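# Clamp red wire with meter, then rehang it on hook

## Task

Close the clamp meter's jaws completely around the red wire so the wire sits fully inside them, and keep them shut around it without interruption for several seconds; then remove the meter from the wire. Clamping any other wire at any point means failure. Afterwards return the meter to its original place on its hook, oriented as before, with the jaws fully closed around the hook; it must stay there by itself, not held up by the robot. Finally release it and move the hand away.

## Robot and tools

Robot: one six-joint arm ending in a five-fingered right hand, controlled through one reference spot called the hand point. The hand point sits 0.05 m in front of the palm, where the index pad and thumb tip meet in a pinch. Its axes: +z runs along the straight fingers, +y points out of the palm, +x crosses the palm toward the little finger (away from the thumb). Straight fingers extend 0.06 to 0.07 m past the point along +z. A rigid bracket on the little-finger side of the wrist protrudes 0.03 m beyond the point in +y and 0.11 m across the palm, and it can collide with things.

Scene frame: origin on the table top under the arm base, +z up, +y to the left when facing along +x. Results print the hand point position in metres and orientation as a wxyz quaternion, plus velocities, joint positions and torques, and wrist force/torque in the hand point's own axes (noisy, offset up to about 4 N, saturating near 50 N; force points back into the arm when pressing). Cameras: cam_high, cam_low, cam_wrist, each 896x504.

A row is 14 numbers, each from -1 to 1: dx, dy, dz, rx, ry, rz, then little, ring, middle, index, thumb_bend, thumb_turn, force_limit, speed. The first six are an offset, not a pose: a displacement from the hand point's measured pose at the start of the action (for a call's first action, the pose last reported), expressed in the hand point's own axes. Scale: 1.0 equals 0.6 m of travel or 180 degrees; rx, ry, rz form one rotation vector. The six hand numbers are absolute targets: +1 open/straight, -1 curled shut; for thumb_turn, +1 beside the palm and -1 across in front of it. A pinch is roughly index -0.22, thumb_bend -0.75, thumb_turn -0.57. force_limit maps linearly from about 0 N (-1) to 10 N (+1) at the fingertip (15 N for the two thumb motors) and only stops closing motion. speed maps from nearly zero (-1) to full (+1, a full finger stroke in 0.6 s); close at -0.9 or slower for a soft grip.

execute_actions(actions): a list of actions; each action is a list of up to 15 rows, one per 1/30 s step, the last row repeating to fill 15 steps. Every row in an action is measured from the same start pose, not chained. An empty list just reports state and images. Per step the commanded pose is clipped to within 100 mm and 16 degrees of the measured one, so far targets need several actions; position wins over orientation if both cannot be met.

move(target, speed, stop_force, blocking): target is one 14-number row as above, offset from the pose in the latest result. The hand follows a straight path there; speed is in m/s (0.002 to 0.5, default 0.25; rotation capped at twice that in rad/s); paths last 0.5 to 10 s. stop_force (9 to 40 N, optional) halts the path when the wrist sensor feels that much extra resistance along the travel direction, then backs off two steps; use it only with very slow speed and no rotation, and omit it when pulling away from a contact. blocking=false returns after 0.5 s while motion continues; it cannot be combined with stop_force; check with wait(0). The result adds a move: line (done, contact, held, off_target, moving, fault) and limit flags such as paced or held.



Hand state lines (hand_measured, hand_stopped_by, hand_load_n) list six values in the row's motor order. Stopped_by words: moving, target, force, stalled, fault. Loads near zero after gripping mean the object slipped. A locked finger resists at least 15 N. To grip harder, raise force_limit and send a more closed target; to loosen, send a more open one. Turn the thumb in front of the palm before reaching an object; a full-hand wrap fits objects 0.035 to 0.08 m wide.

Cautions: the arm is stiff, so driving past a firm contact can trigger a fault stop (10 s halt). Joint torque over its limit (wrist joints 25.2 N m, others 135 N m) or 150 N external force causes a fault; held weight counts. Sustained loads heat motors and can force a long brake stop. Do not drop, knock or sweep anything off the table, do not slam, and never let the jaws close around any wire other than the red one. Leave the meter hanging on its own before releasing and retreating.

Each tool is called as name(argument=value, ...), one argument or row to a line, values as JSON.

Reference images:

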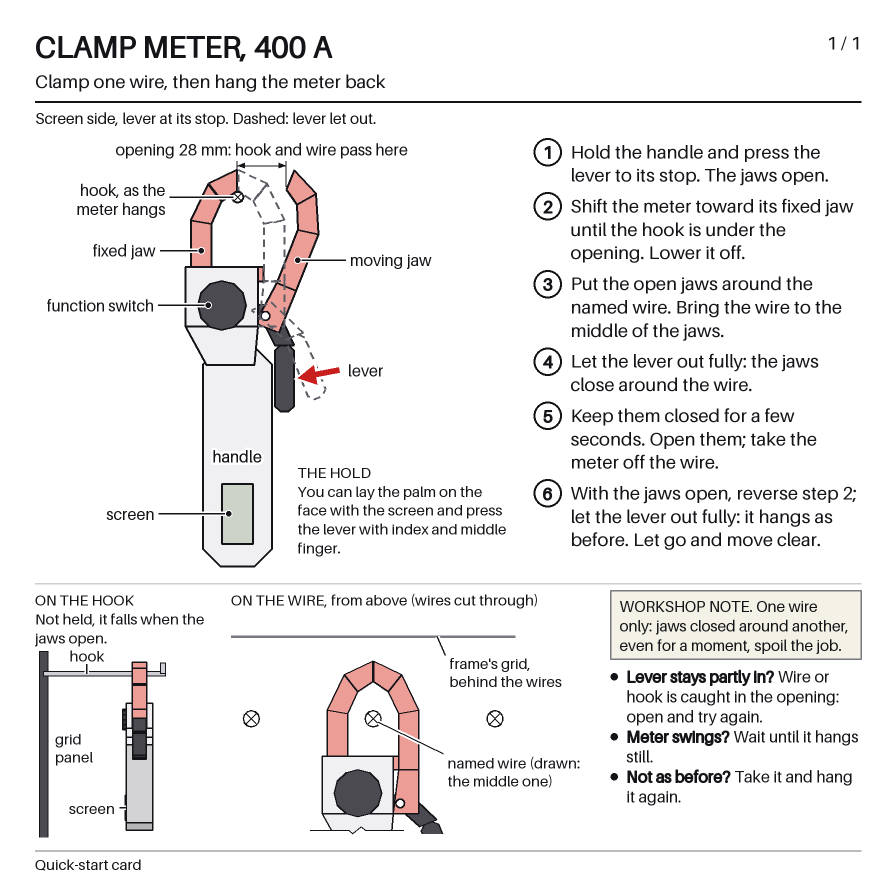

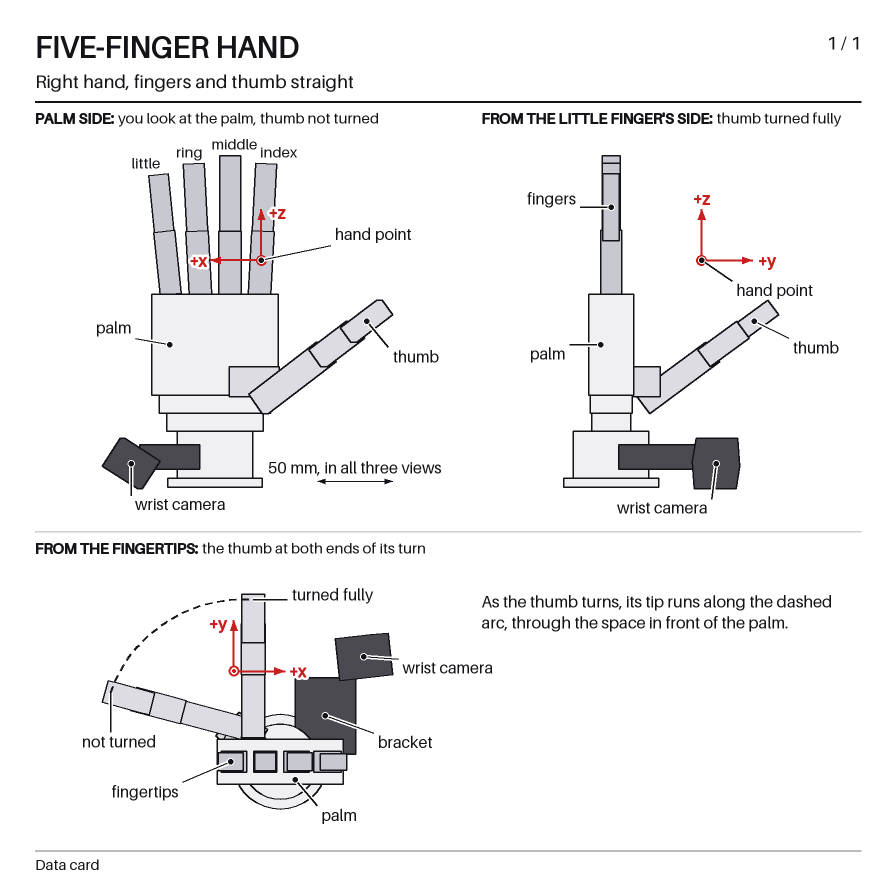

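## Session

execute_actions(
  actions=[],
)

Scene clock: 0.00 s.
end_effector_position=(+0.4316, +0.0041, +0.2662) hand_measured=(+1.000, +1.000, +1.000, +1.000, +1.000, +1.000) hand_load_n=(+0.0, +0.0, +0.0, +0.0, +0.0, +0.0) hand_stopped_by=(target, target, target, target, target, target) hand_force_limit=0.00 hand_speed=-0.80 end_effector_quat_wxyz=(-0.427, +0.474, +0.592, -0.493) end_effector_velocity=(+0.000, +0.000, +0.000) end_effector_angular_velocity=(-0.000, -0.001, +0.002)
Joint positions: [-0.012 -0.362  1.181  2.166  1.832  0.148]
Joint velocities: [ 0.001 -0.001  0.    -0.     0.001  0.   ]
Joint torques (N m, as the arm reports them, + toward a larger angle): no reading
Motor temperatures (°C, as the motors report them): [22 23 22 32 32 30]
Wrist force (N, on the end effector, along its own x y z axes, offset not removed): no reading
Wrist torque (N m, same axes, about the end effector's origin, offset not removed): no reading
Hand target: +0.432, +0.004, +0.266; -0.427, +0.474, +0.592, -0.493

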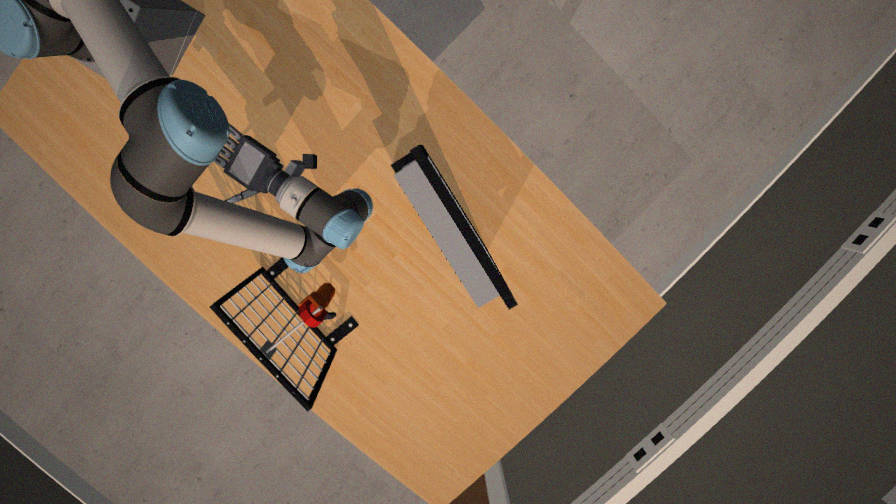

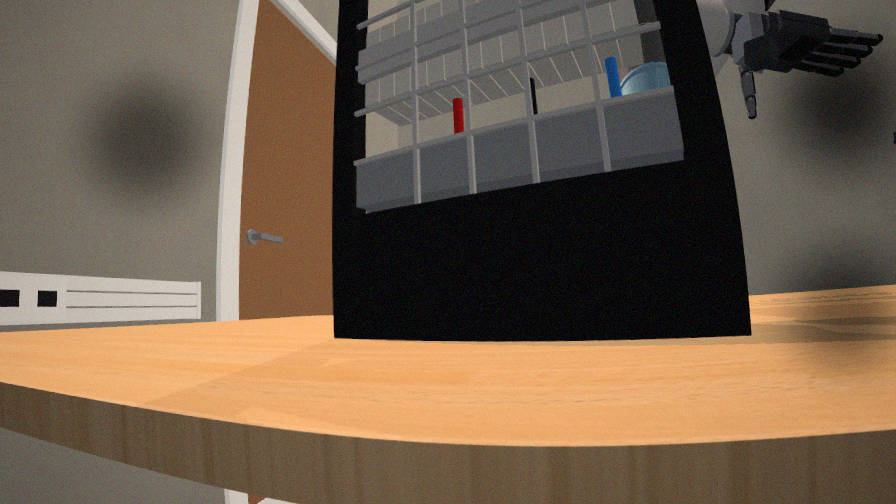

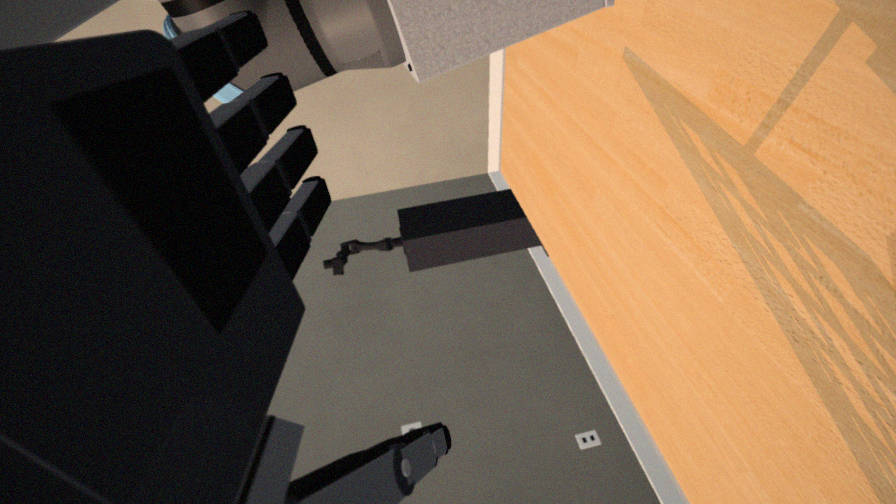

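zoom_image(
  camera="cam_high",
  region=[180, 120, 540, 420],
)

zoom_image(
  camera="cam_low",
  region=[320, 0, 824, 240],
)

Region (180, 120, 540, 420) of cam_high's 896x504 image, scaled by 1.400, with more detail than that image has.

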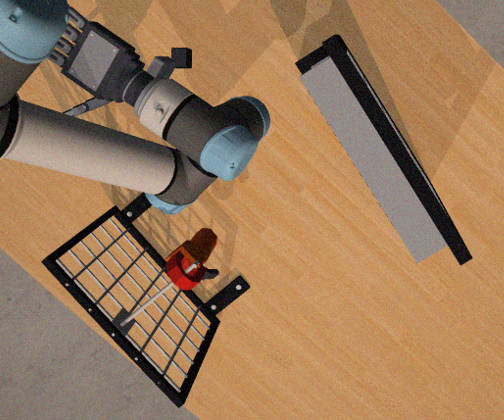

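Region (320, 0, 824, 240) of cam_low's 896x504 image, scaled by 1.000; it fills the top 240 rows of this view, and the rest is white.

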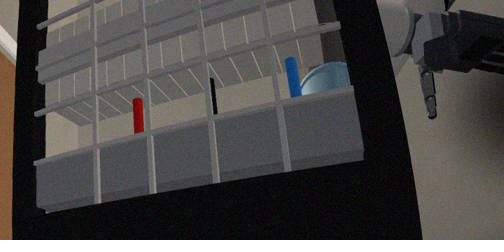

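move(
  target=[0,-0.1,0,-0.5,0,0,1,1,1,1,1,1,0,0],
)

move(
  target=[0,0.2,0,-0.45,0,0,1,1,1,1,1,1,0,0],
)

move(
  target=[0,0,0,0,0,-0.5,1,1,1,1,1,1,0,0],
)

Scene clock: 30.30 s.
end_effector_position=(+0.4231, +0.0002, +0.3254) hand_measured=(+1.000, +1.000, +1.000, +1.000, +1.000, +1.000) hand_load_n=(+0.0, +0.0, +0.0, +0.0, +0.0, +0.0) hand_stopped_by=(target, target, target, target, target, target) hand_force_limit=0.00 hand_speed=0.00 end_effector_quat_wxyz=(+0.033, +0.638, +0.766, +0.069) end_effector_velocity=(+0.000, -0.001, +0.001) end_effector_angular_velocity=(+0.005, -0.015, -0.000)
Joint positions: [-0.16  -1.391  2.046  0.704  1.685 -0.408]
Joint velocities: [-0.009 -0.01   0.011 -0.015 -0.01  -0.01 ]
Joint torques (N m, as the arm reports them, + toward a larger angle): [ -2.45 -28.54  -1.88  -0.49  -1.67  -2.26]
Motor temperatures (°C, as the motors report them): [22 23 22 32 32 30]
Wrist force (N, on the end effector, along its own x y z axes, offset not removed): [-0.3 -0.1 1.2]
Wrist torque (N m, same axes, about the end effector's origin, offset not removed): [-0.03 0.01 0.02]
Hand target: +0.423, +0.000, +0.325; +0.034, +0.638, +0.766, +0.070
Off the commanded pose: 0.000 m, 0 deg.
move: done

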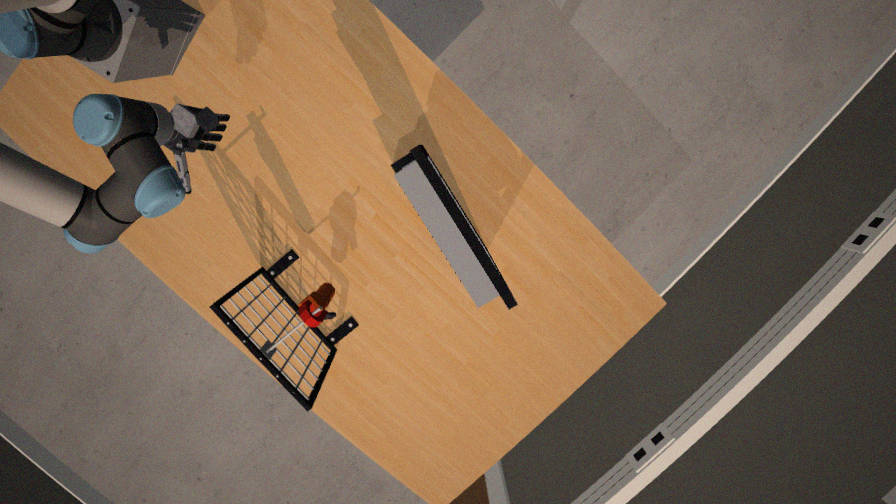

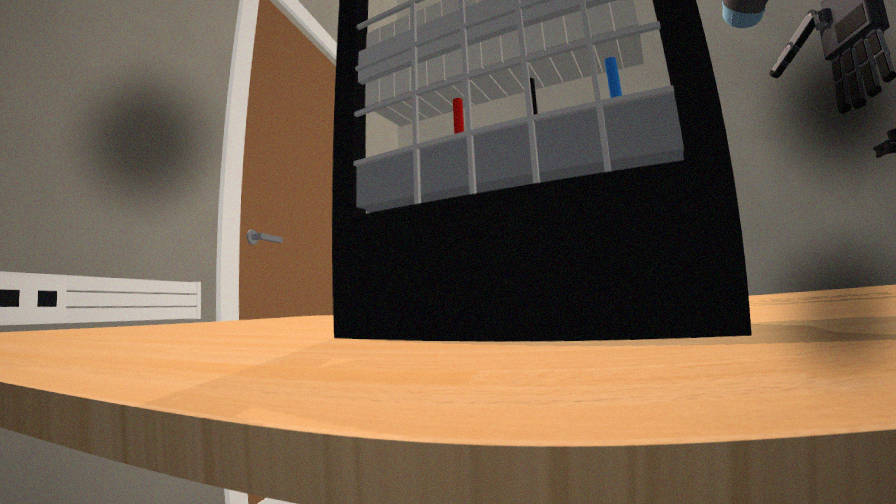

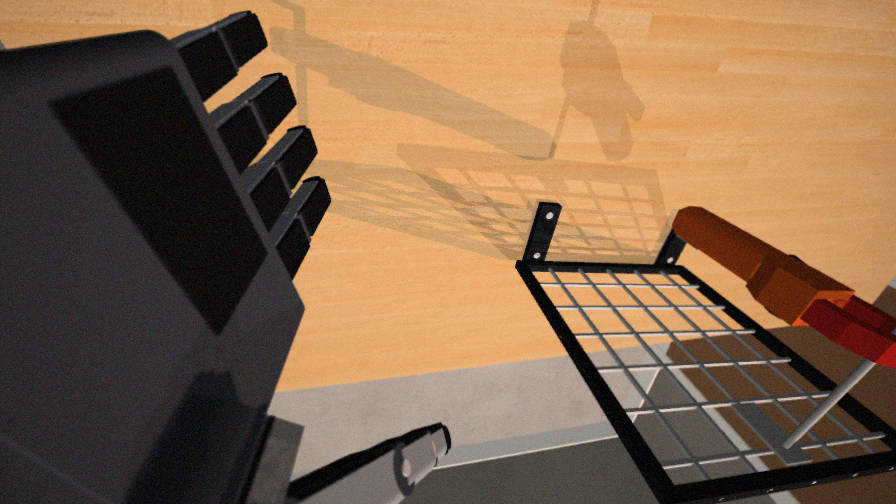

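Scene clock: 33.73 s.
end_effector_position=(+0.5397, +0.0216, +0.3432) hand_measured=(+1.000, +1.000, +1.000, +1.000, +1.000, +1.000) hand_load_n=(+0.0, +0.0, +0.0, +0.0, +0.0, +0.0) hand_stopped_by=(target, target, target, target, target, target) hand_force_limit=0.00 hand_speed=0.00 end_effector_quat_wxyz=(+0.438, +0.464, +0.538, +0.550) end_effector_velocity=(+0.001, -0.000, +0.000) end_effector_angular_velocity=(+0.003, -0.017, -0.004)
Joint positions: [-0.389 -1.073  2.514 -1.432  0.96  -0.191]
Joint velocities: [ 0.004  0.017 -0.002 -0.037  0.004  0.012]
Joint torques (N m, as the arm reports them, + toward a larger angle): [ 17.07 -18.37 -13.94  -3.35   1.23   2.51]
Motor temperatures (°C, as the motors report them): [22 23 22 32 32 30]
Wrist force (N, on the end effector, along its own x y z axes, offset not removed): [-0.8 -2.1 1.1]
Wrist torque (N m, same axes, about the end effector's origin, offset not removed): [-0.28 -0.05 -0.21]
Hand target: +0.540, +0.022, +0.343; +0.439, +0.464, +0.538, +0.551
Off the commanded pose: 0.000 m, 0 deg.
move: done

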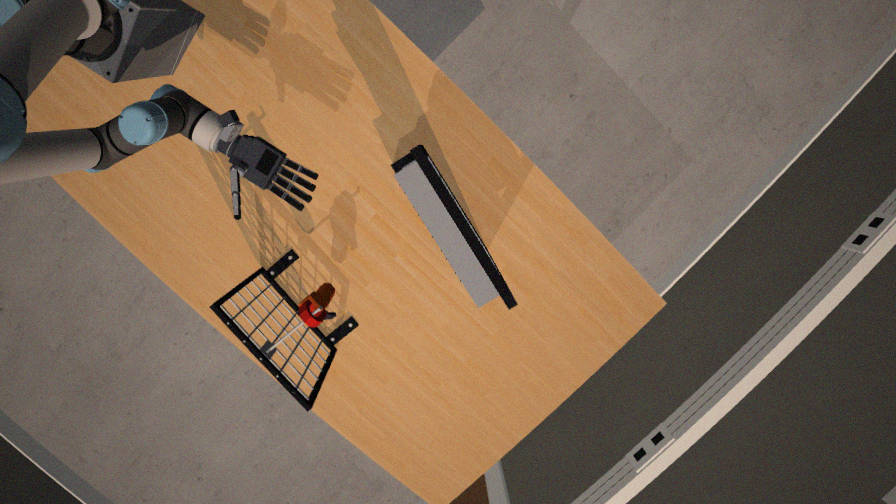

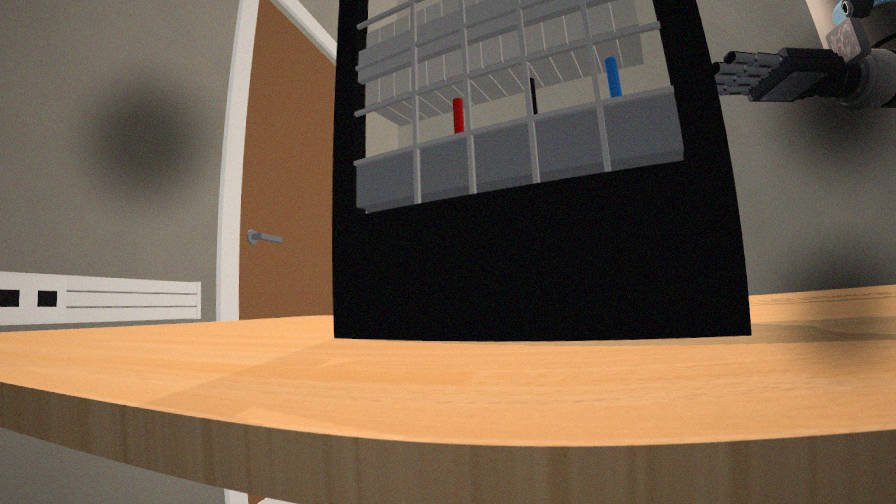

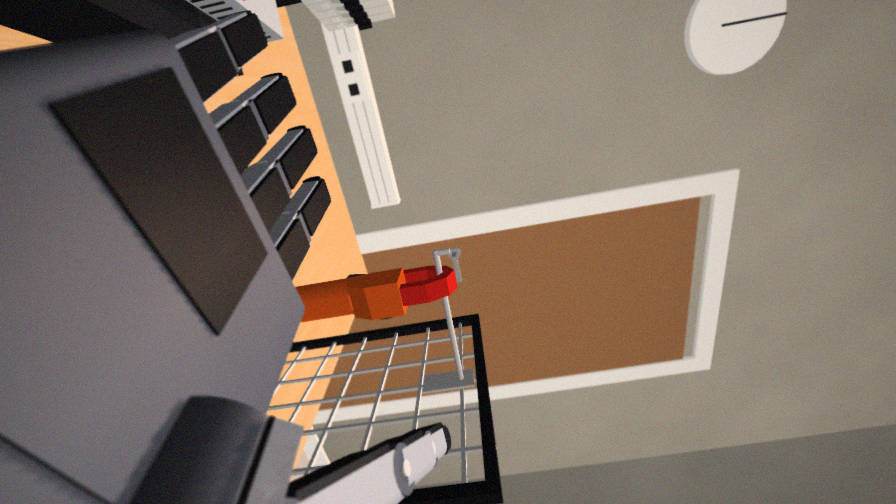

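Scene clock: 37.43 s.
end_effector_position=(+0.5398, +0.0216, +0.3432) hand_measured=(+1.000, +1.000, +1.000, +1.000, +1.000, +1.000) hand_load_n=(+0.0, +0.0, +0.0, +0.0, +0.0, +0.0) hand_stopped_by=(target, target, target, target, target, target) hand_force_limit=0.00 hand_speed=0.00 end_effector_quat_wxyz=(+0.699, -0.052, +0.709, +0.079) end_effector_velocity=(+0.000, -0.001, +0.000) end_effector_angular_velocity=(-0.014, +0.001, -0.000)
Joint positions: [-0.625 -1.22   2.445 -1.215  0.724 -1.763]
Joint velocities: [-0.002 -0.007 -0.003  0.015 -0.    -0.018]
Joint torques (N m, as the arm reports them, + toward a larger angle): [ -2.85 -29.76 -17.2    1.79  -1.84  -2.27]
Motor temperatures (°C, as the motors report them): [22 23 22 32 32 30]
Wrist force (N, on the end effector, along its own x y z axes, offset not removed): [-2.3 2.4 0.0]
Wrist torque (N m, same axes, about the end effector's origin, offset not removed): [0.29 0.28 -0.07]
Hand target: +0.540, +0.022, +0.343; +0.699, -0.053, +0.709, +0.079
Off the commanded pose: 0.000 m, 0 deg.
move: done

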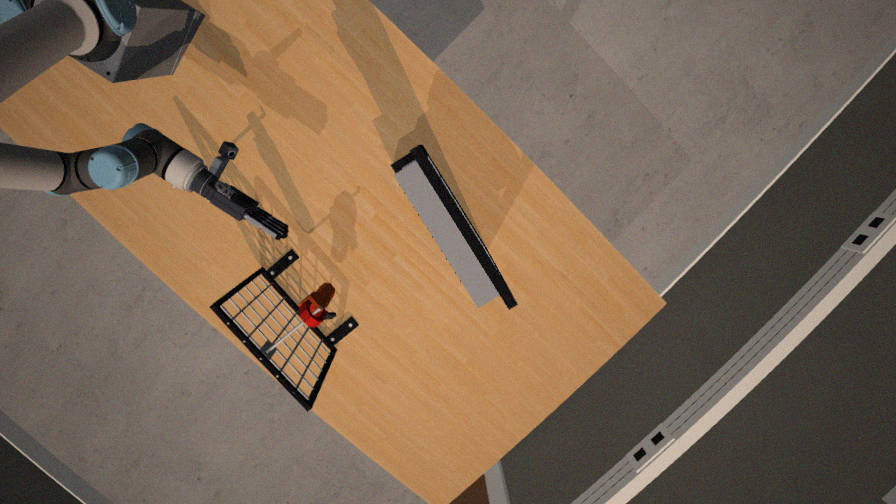

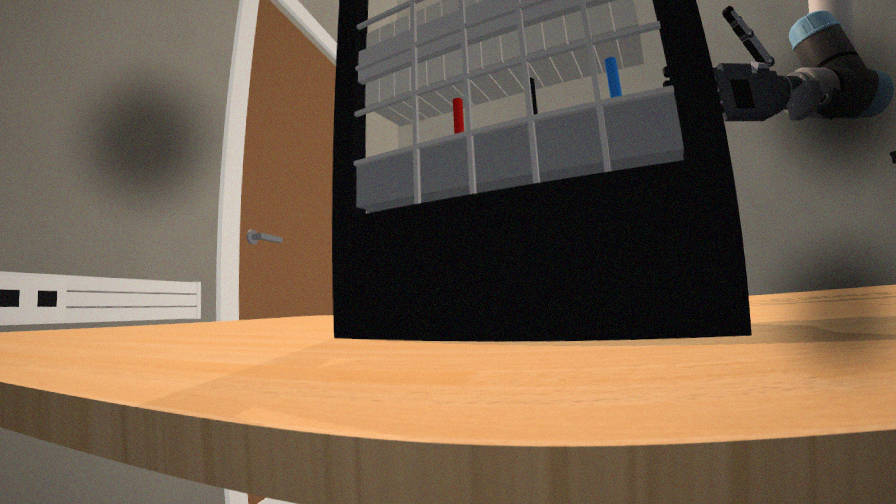

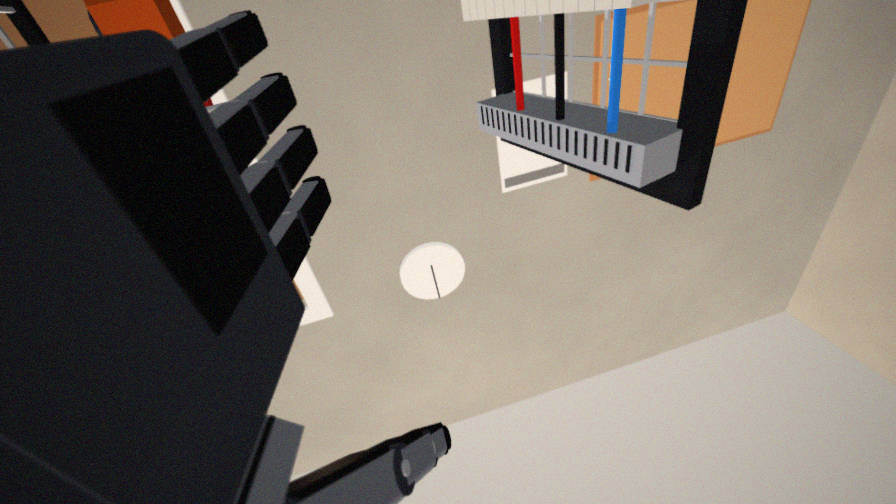

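move(
  target=[0.115,-0.15,0,0.085,0,-0.012,1,1,1,1,1,-1,0,0],
)

Scene clock: 47.87 s.
end_effector_position=(+0.5553, -0.0642, +0.2707) hand_measured=(+1.000, +1.000, +1.000, +1.000, +1.000, -1.000) hand_load_n=(+0.0, +0.0, +0.0, +0.0, +0.0, +0.0) hand_stopped_by=(target, target, target, target, target, target) hand_force_limit=0.00 hand_speed=0.00 end_effector_quat_wxyz=(+0.701, +0.028, +0.712, -0.029) end_effector_velocity=(-0.000, +0.000, +0.000) end_effector_angular_velocity=(-0.000, -0.000, +0.001)
Joint positions: [-0.724 -0.994  2.438 -1.504  0.888 -1.75 ]
Joint velocities: [-0.    -0.001  0.001 -0.001 -0.001  0.   ]
Joint torques (N m, as the arm reports them, + toward a larger angle): [  0.01 -21.25 -13.14  -3.48   1.1    2.52]
Motor temperatures (°C, as the motors report them): [22 23 22 32 32 30]
Wrist force (N, on the end effector, along its own x y z axes, offset not removed): [-1.1 -0.8 -0.9]
Wrist torque (N m, same axes, about the end effector's origin, offset not removed): [-0.04 0.18 -0.05]
Hand target: +0.555, -0.064, +0.271; +0.701, +0.028, +0.712, -0.029
Off the commanded pose: 0.000 m, 0 deg.
move: done

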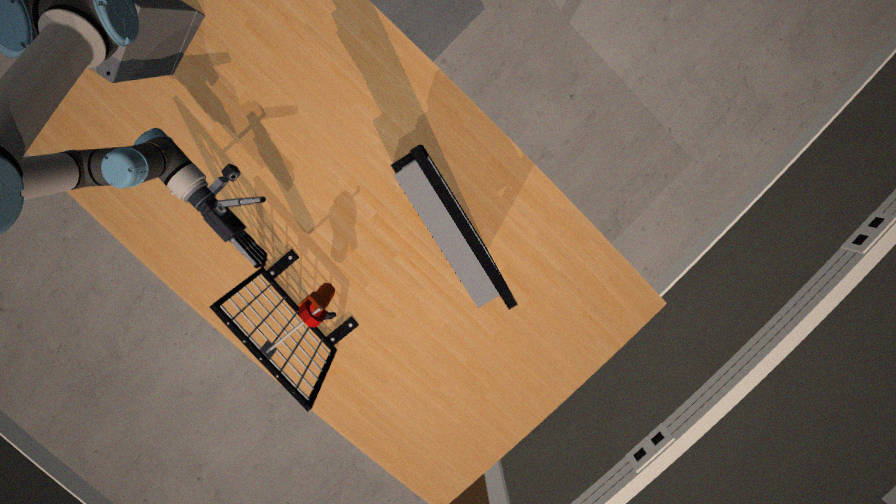

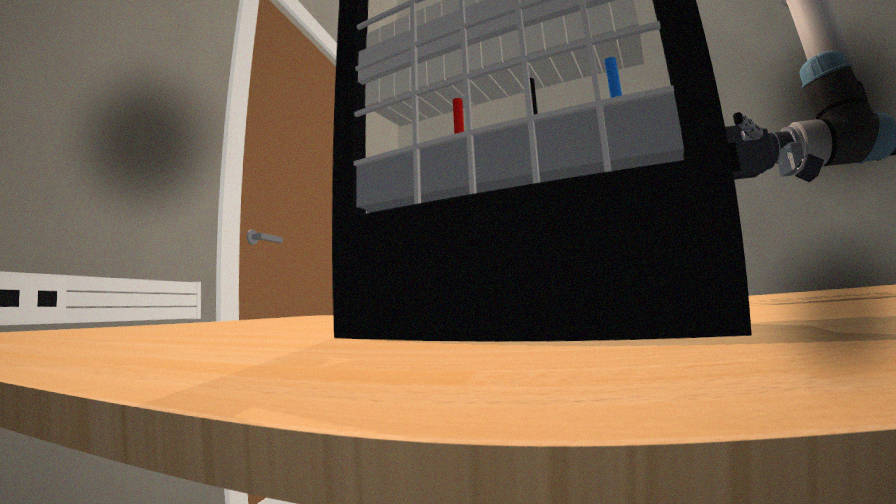

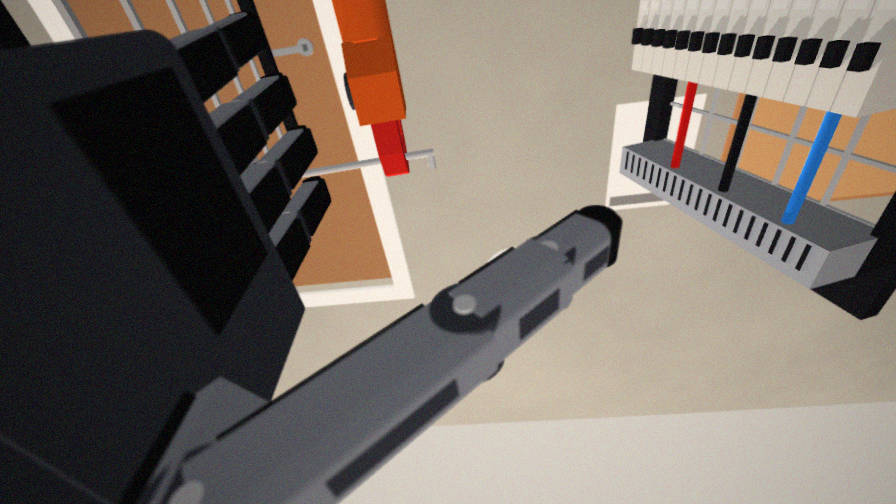

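move(
  target=[0,-0.03,0.13,0.03,0,0,1,1,1,1,1,-1,0,0],
  speed=0.1,
)

zoom_image(
  camera="cam_high",
  region=[200, 200, 400, 400],
)

Scene clock: 58.83 s.
end_effector_position=(+0.6313, -0.0883, +0.2697) hand_measured=(+1.000, +1.000, +1.000, +1.000, +1.000, -1.000) hand_load_n=(+0.0, +0.0, +0.0, +0.0, +0.0, +0.0) hand_stopped_by=(target, target, target, target, target, target) hand_force_limit=0.00 hand_speed=0.00 end_effector_quat_wxyz=(+0.699, +0.061, +0.710, -0.062) end_effector_velocity=(+0.003, -0.001, -0.000) end_effector_angular_velocity=(-0.000, +0.001, -0.004)
Joint positions: [-0.58  -0.952  2.24  -1.363  1.124 -1.75 ]
Joint velocities: [ 0.004  0.002 -0.008  0.005  0.008 -0.001]
Joint torques (N m, as the arm reports them, + toward a larger angle): [ 17.66 -25.83 -17.64   1.07   1.09  -2.22]
Motor temperatures (°C, as the motors report them): [22 23 22 32 32 30]
Wrist force (N, on the end effector, along its own x y z axes, offset not removed): [0.2 -1.9 3.7]
Wrist torque (N m, same axes, about the end effector's origin, offset not removed): [-0.53 -0.04 -0.02]
Hand target: +0.632, -0.088, +0.270; +0.699, +0.061, +0.710, -0.062
Off the commanded pose: 0.000 m, 0 deg.
move: done

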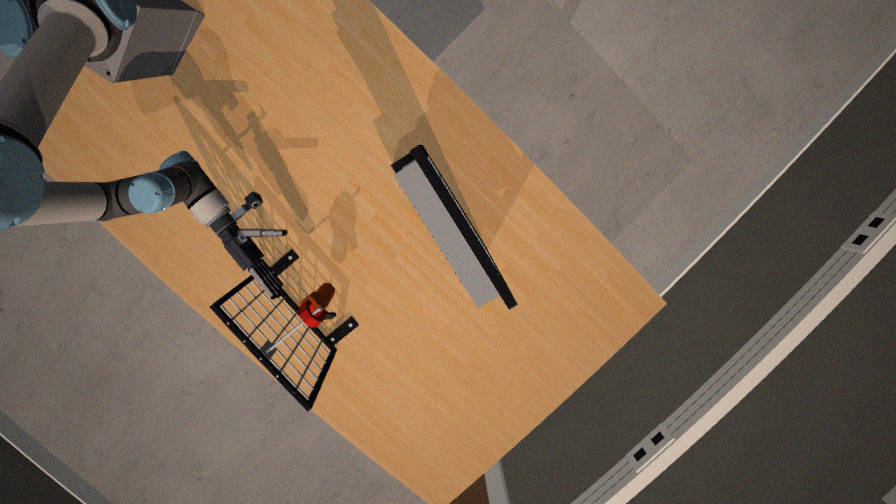

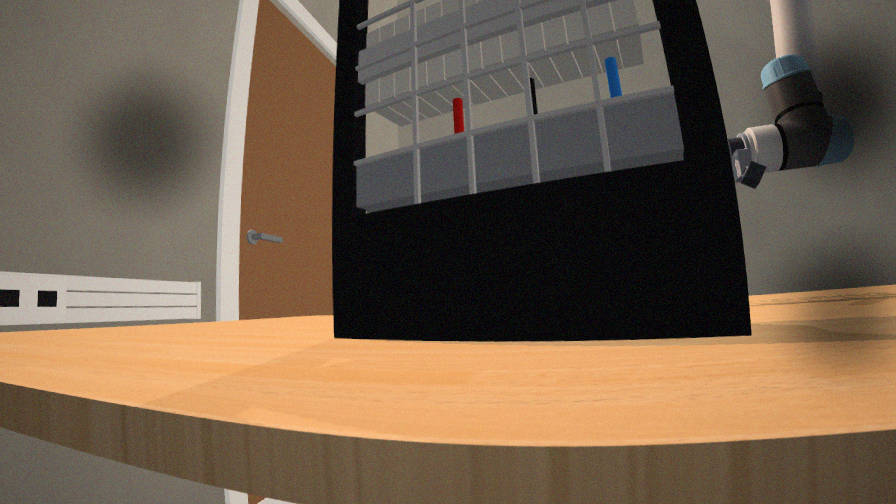

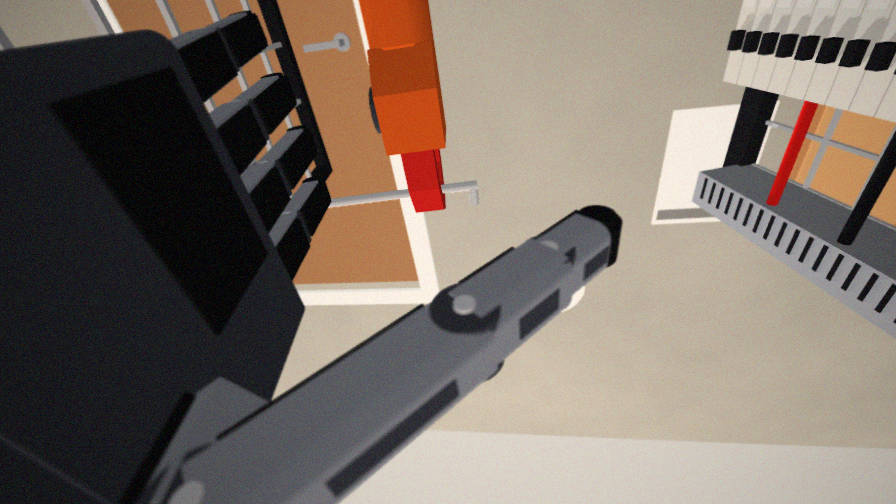

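Region (200, 200, 400, 400) of cam_high's 896x504 image, scaled by 2.520, with more detail than that image has.

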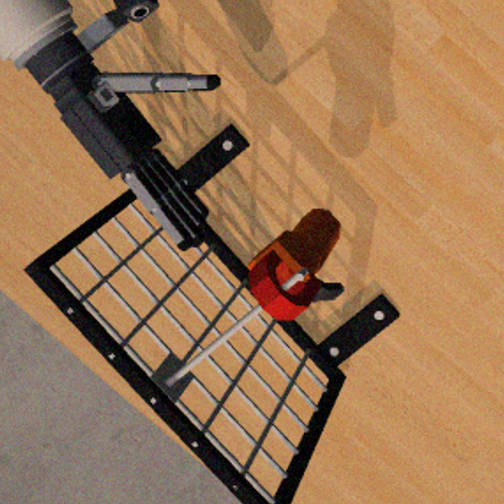

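move(
  target=[0.11,0,0.1,-0.02,0,0,1,1,1,1,1,-1,0,0],
  speed=0.1,
)

zoom_image(
  camera="cam_high",
  region=[200, 200, 400, 400],
)

Scene clock: 68.60 s.
end_effector_position=(+0.6891, -0.0987, +0.2031) hand_measured=(+1.000, +1.000, +1.000, +1.000, +1.000, -1.000) hand_load_n=(+0.0, +0.0, +0.0, +0.0, +0.0, +0.0) hand_stopped_by=(target, target, target, target, target, target) hand_force_limit=0.00 hand_speed=0.00 end_effector_quat_wxyz=(+0.701, +0.039, +0.711, -0.040) end_effector_velocity=(+0.002, -0.000, -0.002) end_effector_angular_velocity=(-0.000, -0.001, +0.002)
Joint positions: [-0.573 -0.741  2.005 -1.325  1.07  -1.757]
Joint velocities: [ 0.001  0.006 -0.009  0.002 -0.001 -0.   ]
Joint torques (N m, as the arm reports them, + toward a larger angle): [ 19.71 -30.49 -18.63   1.24  -1.72  -2.25]
Motor temperatures (°C, as the motors report them): [22 23 22 32 32 30]
Wrist force (N, on the end effector, along its own x y z axes, offset not removed): [-0.8 0.7 -1.2]
Wrist torque (N m, same axes, about the end effector's origin, offset not removed): [0.04 0.28 0.08]
Hand target: +0.689, -0.099, +0.203; +0.701, +0.039, +0.711, -0.040
Off the commanded pose: 0.000 m, 0 deg.
move: done

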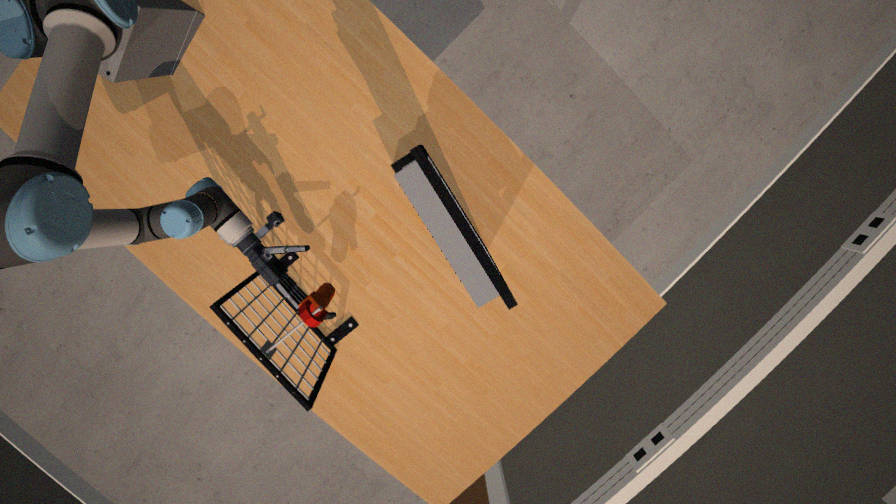

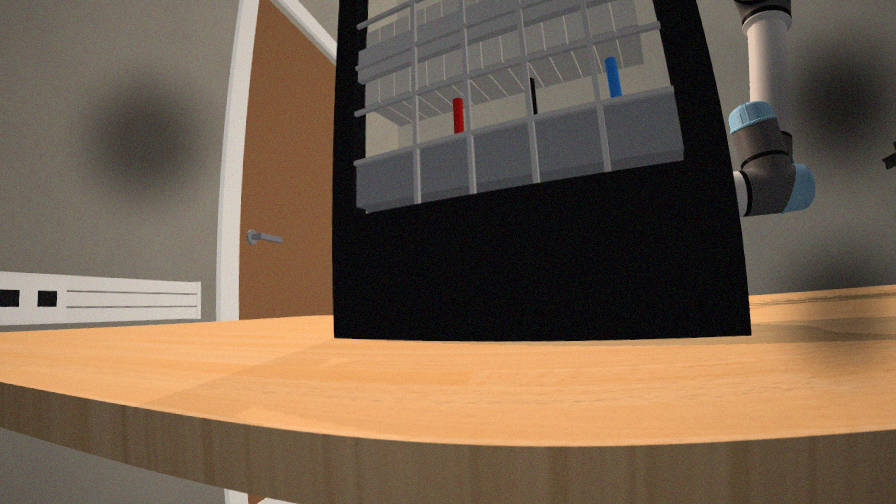

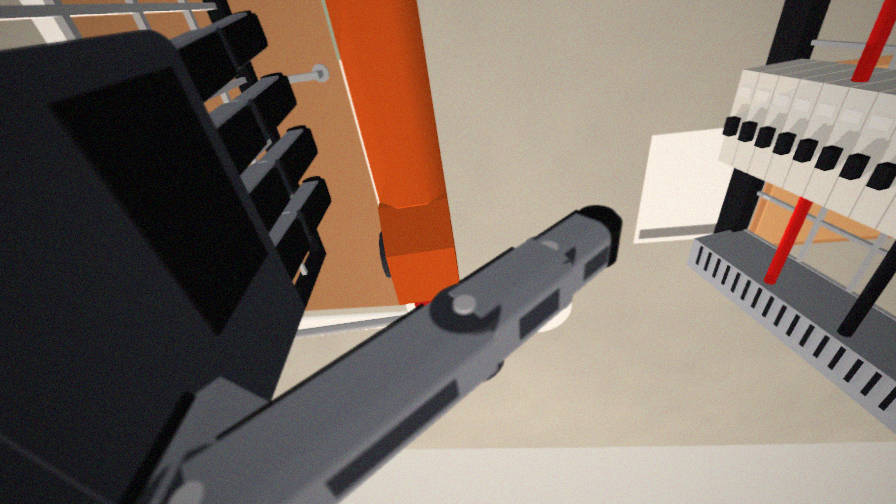

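Region (200, 200, 400, 400) of cam_high's 896x504 image, scaled by 2.520, with more detail than that image has.

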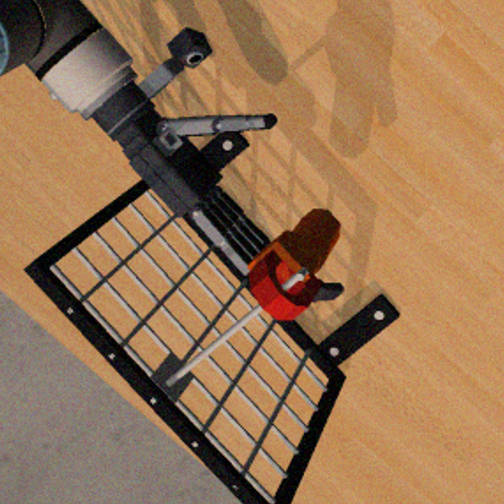

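move(
  target=[0,0.025,0.115,0,0,0,1,1,1,1,1,-1,0,0],
  speed=0.05,
)

zoom_image(
  camera="cam_high",
  region=[230, 220, 390, 380],
)

Scene clock: 76.90 s.
end_effector_position=(+0.7591, -0.0915, +0.2021) hand_measured=(+1.000, +1.000, +1.000, +1.000, +1.000, -1.000) hand_load_n=(+0.0, +0.0, +0.0, +0.0, +0.0, +0.0) hand_stopped_by=(target, target, target, target, target, target) hand_force_limit=0.00 hand_speed=0.00 end_effector_quat_wxyz=(+0.701, +0.039, +0.711, -0.040) end_effector_velocity=(+0.003, +0.001, +0.001) end_effector_angular_velocity=(-0.001, -0.002, +0.001)
Joint positions: [-0.48  -0.68   1.804 -1.183  1.162 -1.763]
Joint velocities: [ 0.004  0.002 -0.009  0.005  0.003 -0.   ]
Joint torques (N m, as the arm reports them, + toward a larger angle): [ 20.86 -34.66 -21.07   1.23   1.16  -2.16]
Motor temperatures (°C, as the motors report them): [22 23 22 32 32 30]
Wrist force (N, on the end effector, along its own x y z axes, offset not removed): [-0.9 -1.6 2.8]
Wrist torque (N m, same axes, about the end effector's origin, offset not removed): [-0.31 0.18 -0.07]
Hand target: +0.759, -0.091, +0.202; +0.701, +0.039, +0.711, -0.040
Off the commanded pose: 0.000 m, 0 deg.
move: done

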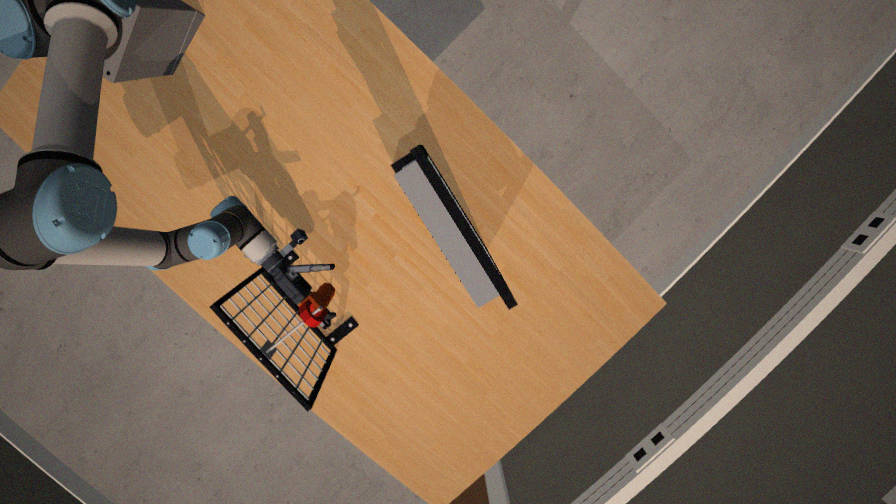

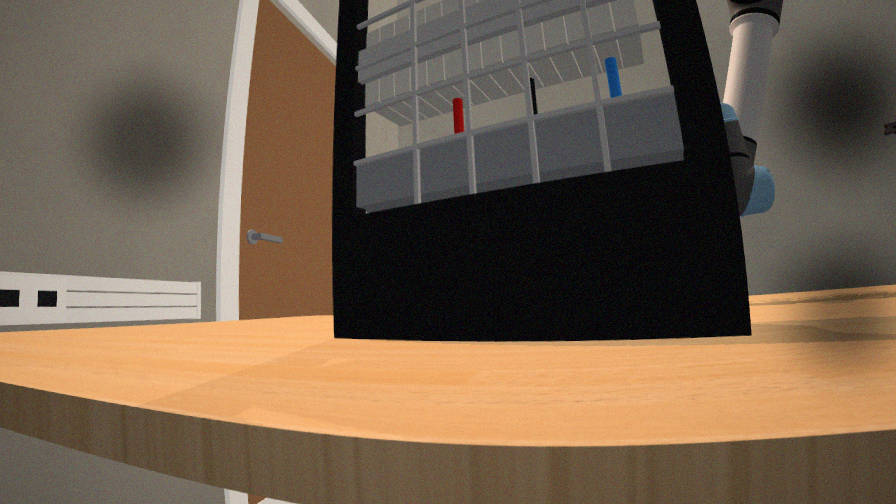

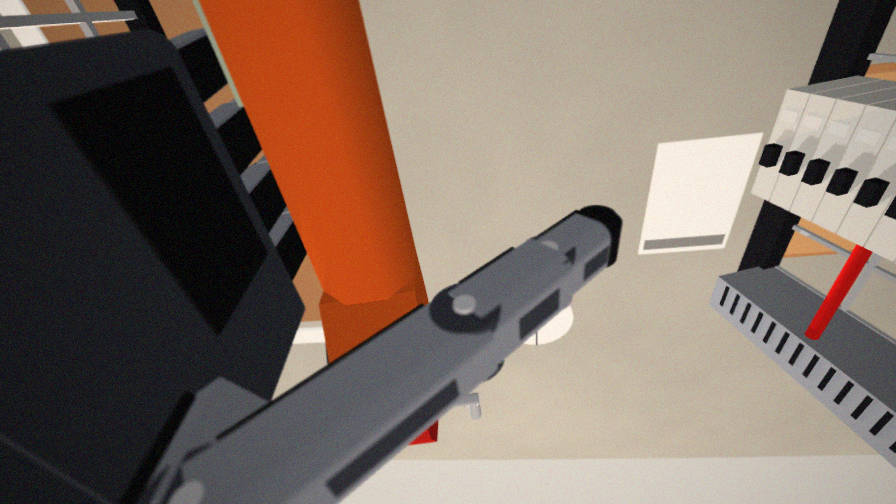

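Region (230, 220, 390, 380) of cam_high's 896x504 image, scaled by 3.150, with more detail than that image has.

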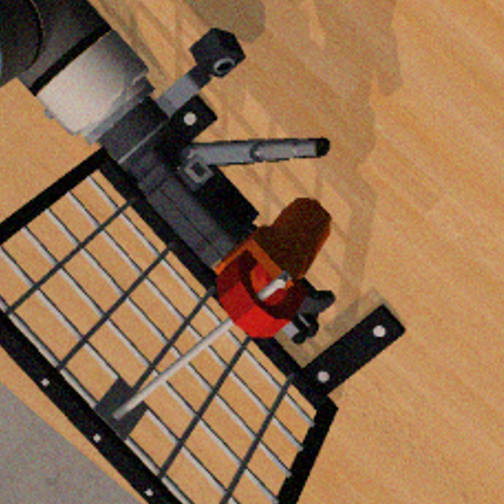

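move(
  target=[-0.018,0.004,0.055,0,0,0,1,1,1,1,1,-1,0,0],
  speed=0.03,
)

zoom_image(
  camera="cam_high",
  region=[230, 220, 390, 380],
)

Scene clock: 85.20 s.
end_effector_position=(+0.7920, -0.0927, +0.2123) hand_measured=(+1.000, +1.000, +1.000, +1.000, +1.000, -1.000) hand_load_n=(+0.0, +0.0, +0.0, +0.0, +0.0, +0.0) hand_stopped_by=(target, target, target, target, target, target) hand_force_limit=0.00 hand_speed=0.00 end_effector_quat_wxyz=(+0.701, +0.039, +0.711, -0.040) end_effector_velocity=(+0.002, +0.000, -0.000) end_effector_angular_velocity=(+0.001, +0.001, +0.001)
Joint positions: [-0.449 -0.668  1.708 -1.098  1.193 -1.765]
Joint velocities: [ 0.002  0.002 -0.007  0.006  0.002 -0.   ]
Joint torques (N m, as the arm reports them, + toward a larger angle): [ 21.51 -37.58 -22.48   0.5    1.01  -2.12]
Motor temperatures (°C, as the motors report them): [22 23 22 32 32 30]
Wrist force (N, on the end effector, along its own x y z axes, offset not removed): [1.3 -1.5 -1.0]
Wrist torque (N m, same axes, about the end effector's origin, offset not removed): [-0.20 0.20 0.04]
Hand target: +0.792, -0.093, +0.212; +0.701, +0.039, +0.711, -0.040
Off the commanded pose: 0.000 m, 0 deg.
move: done

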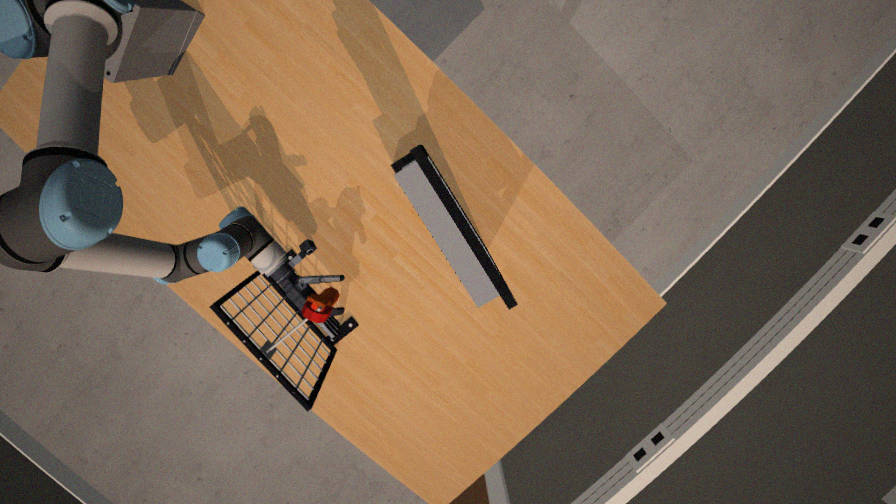

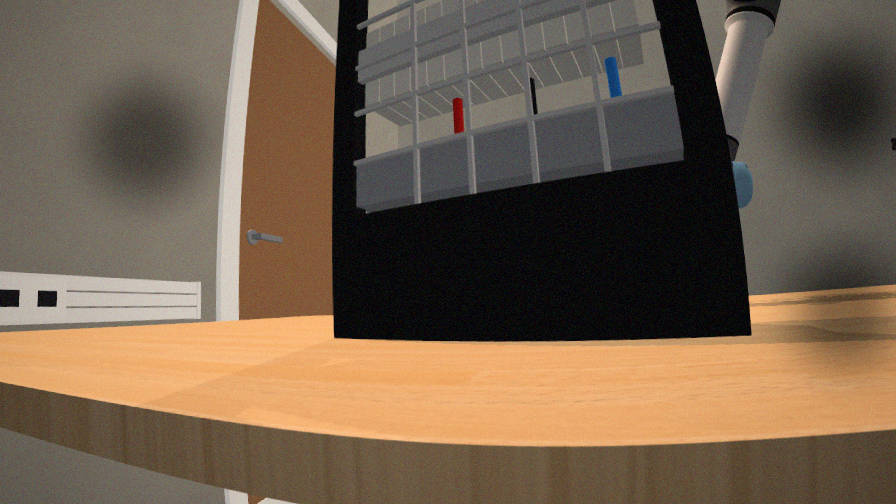

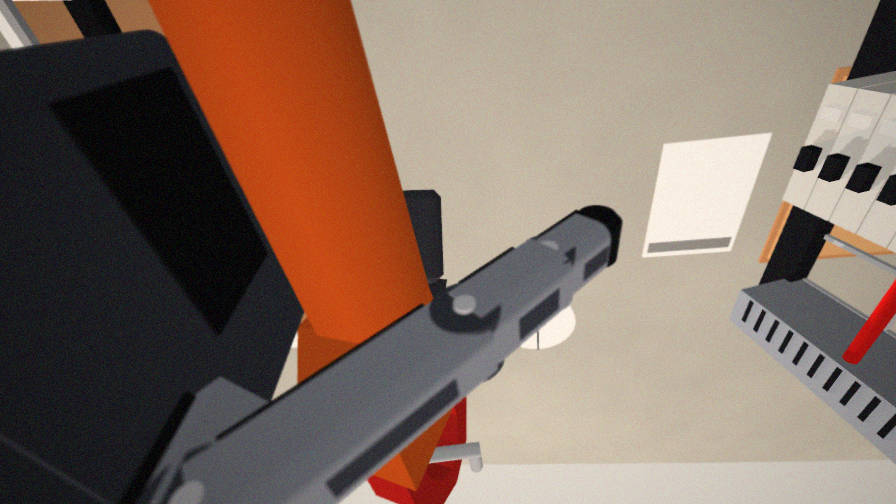

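Region (230, 220, 390, 380) of cam_high's 896x504 image, scaled by 3.150, with more detail than that image has.

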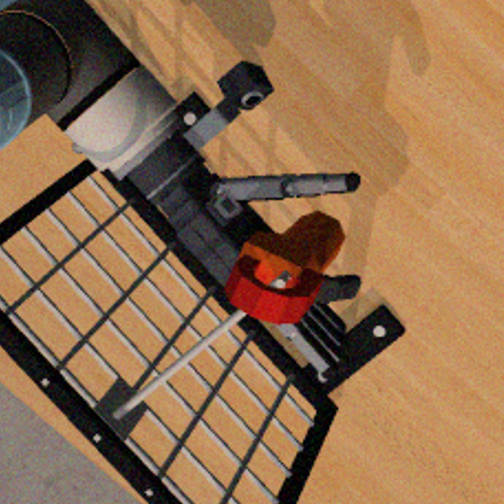

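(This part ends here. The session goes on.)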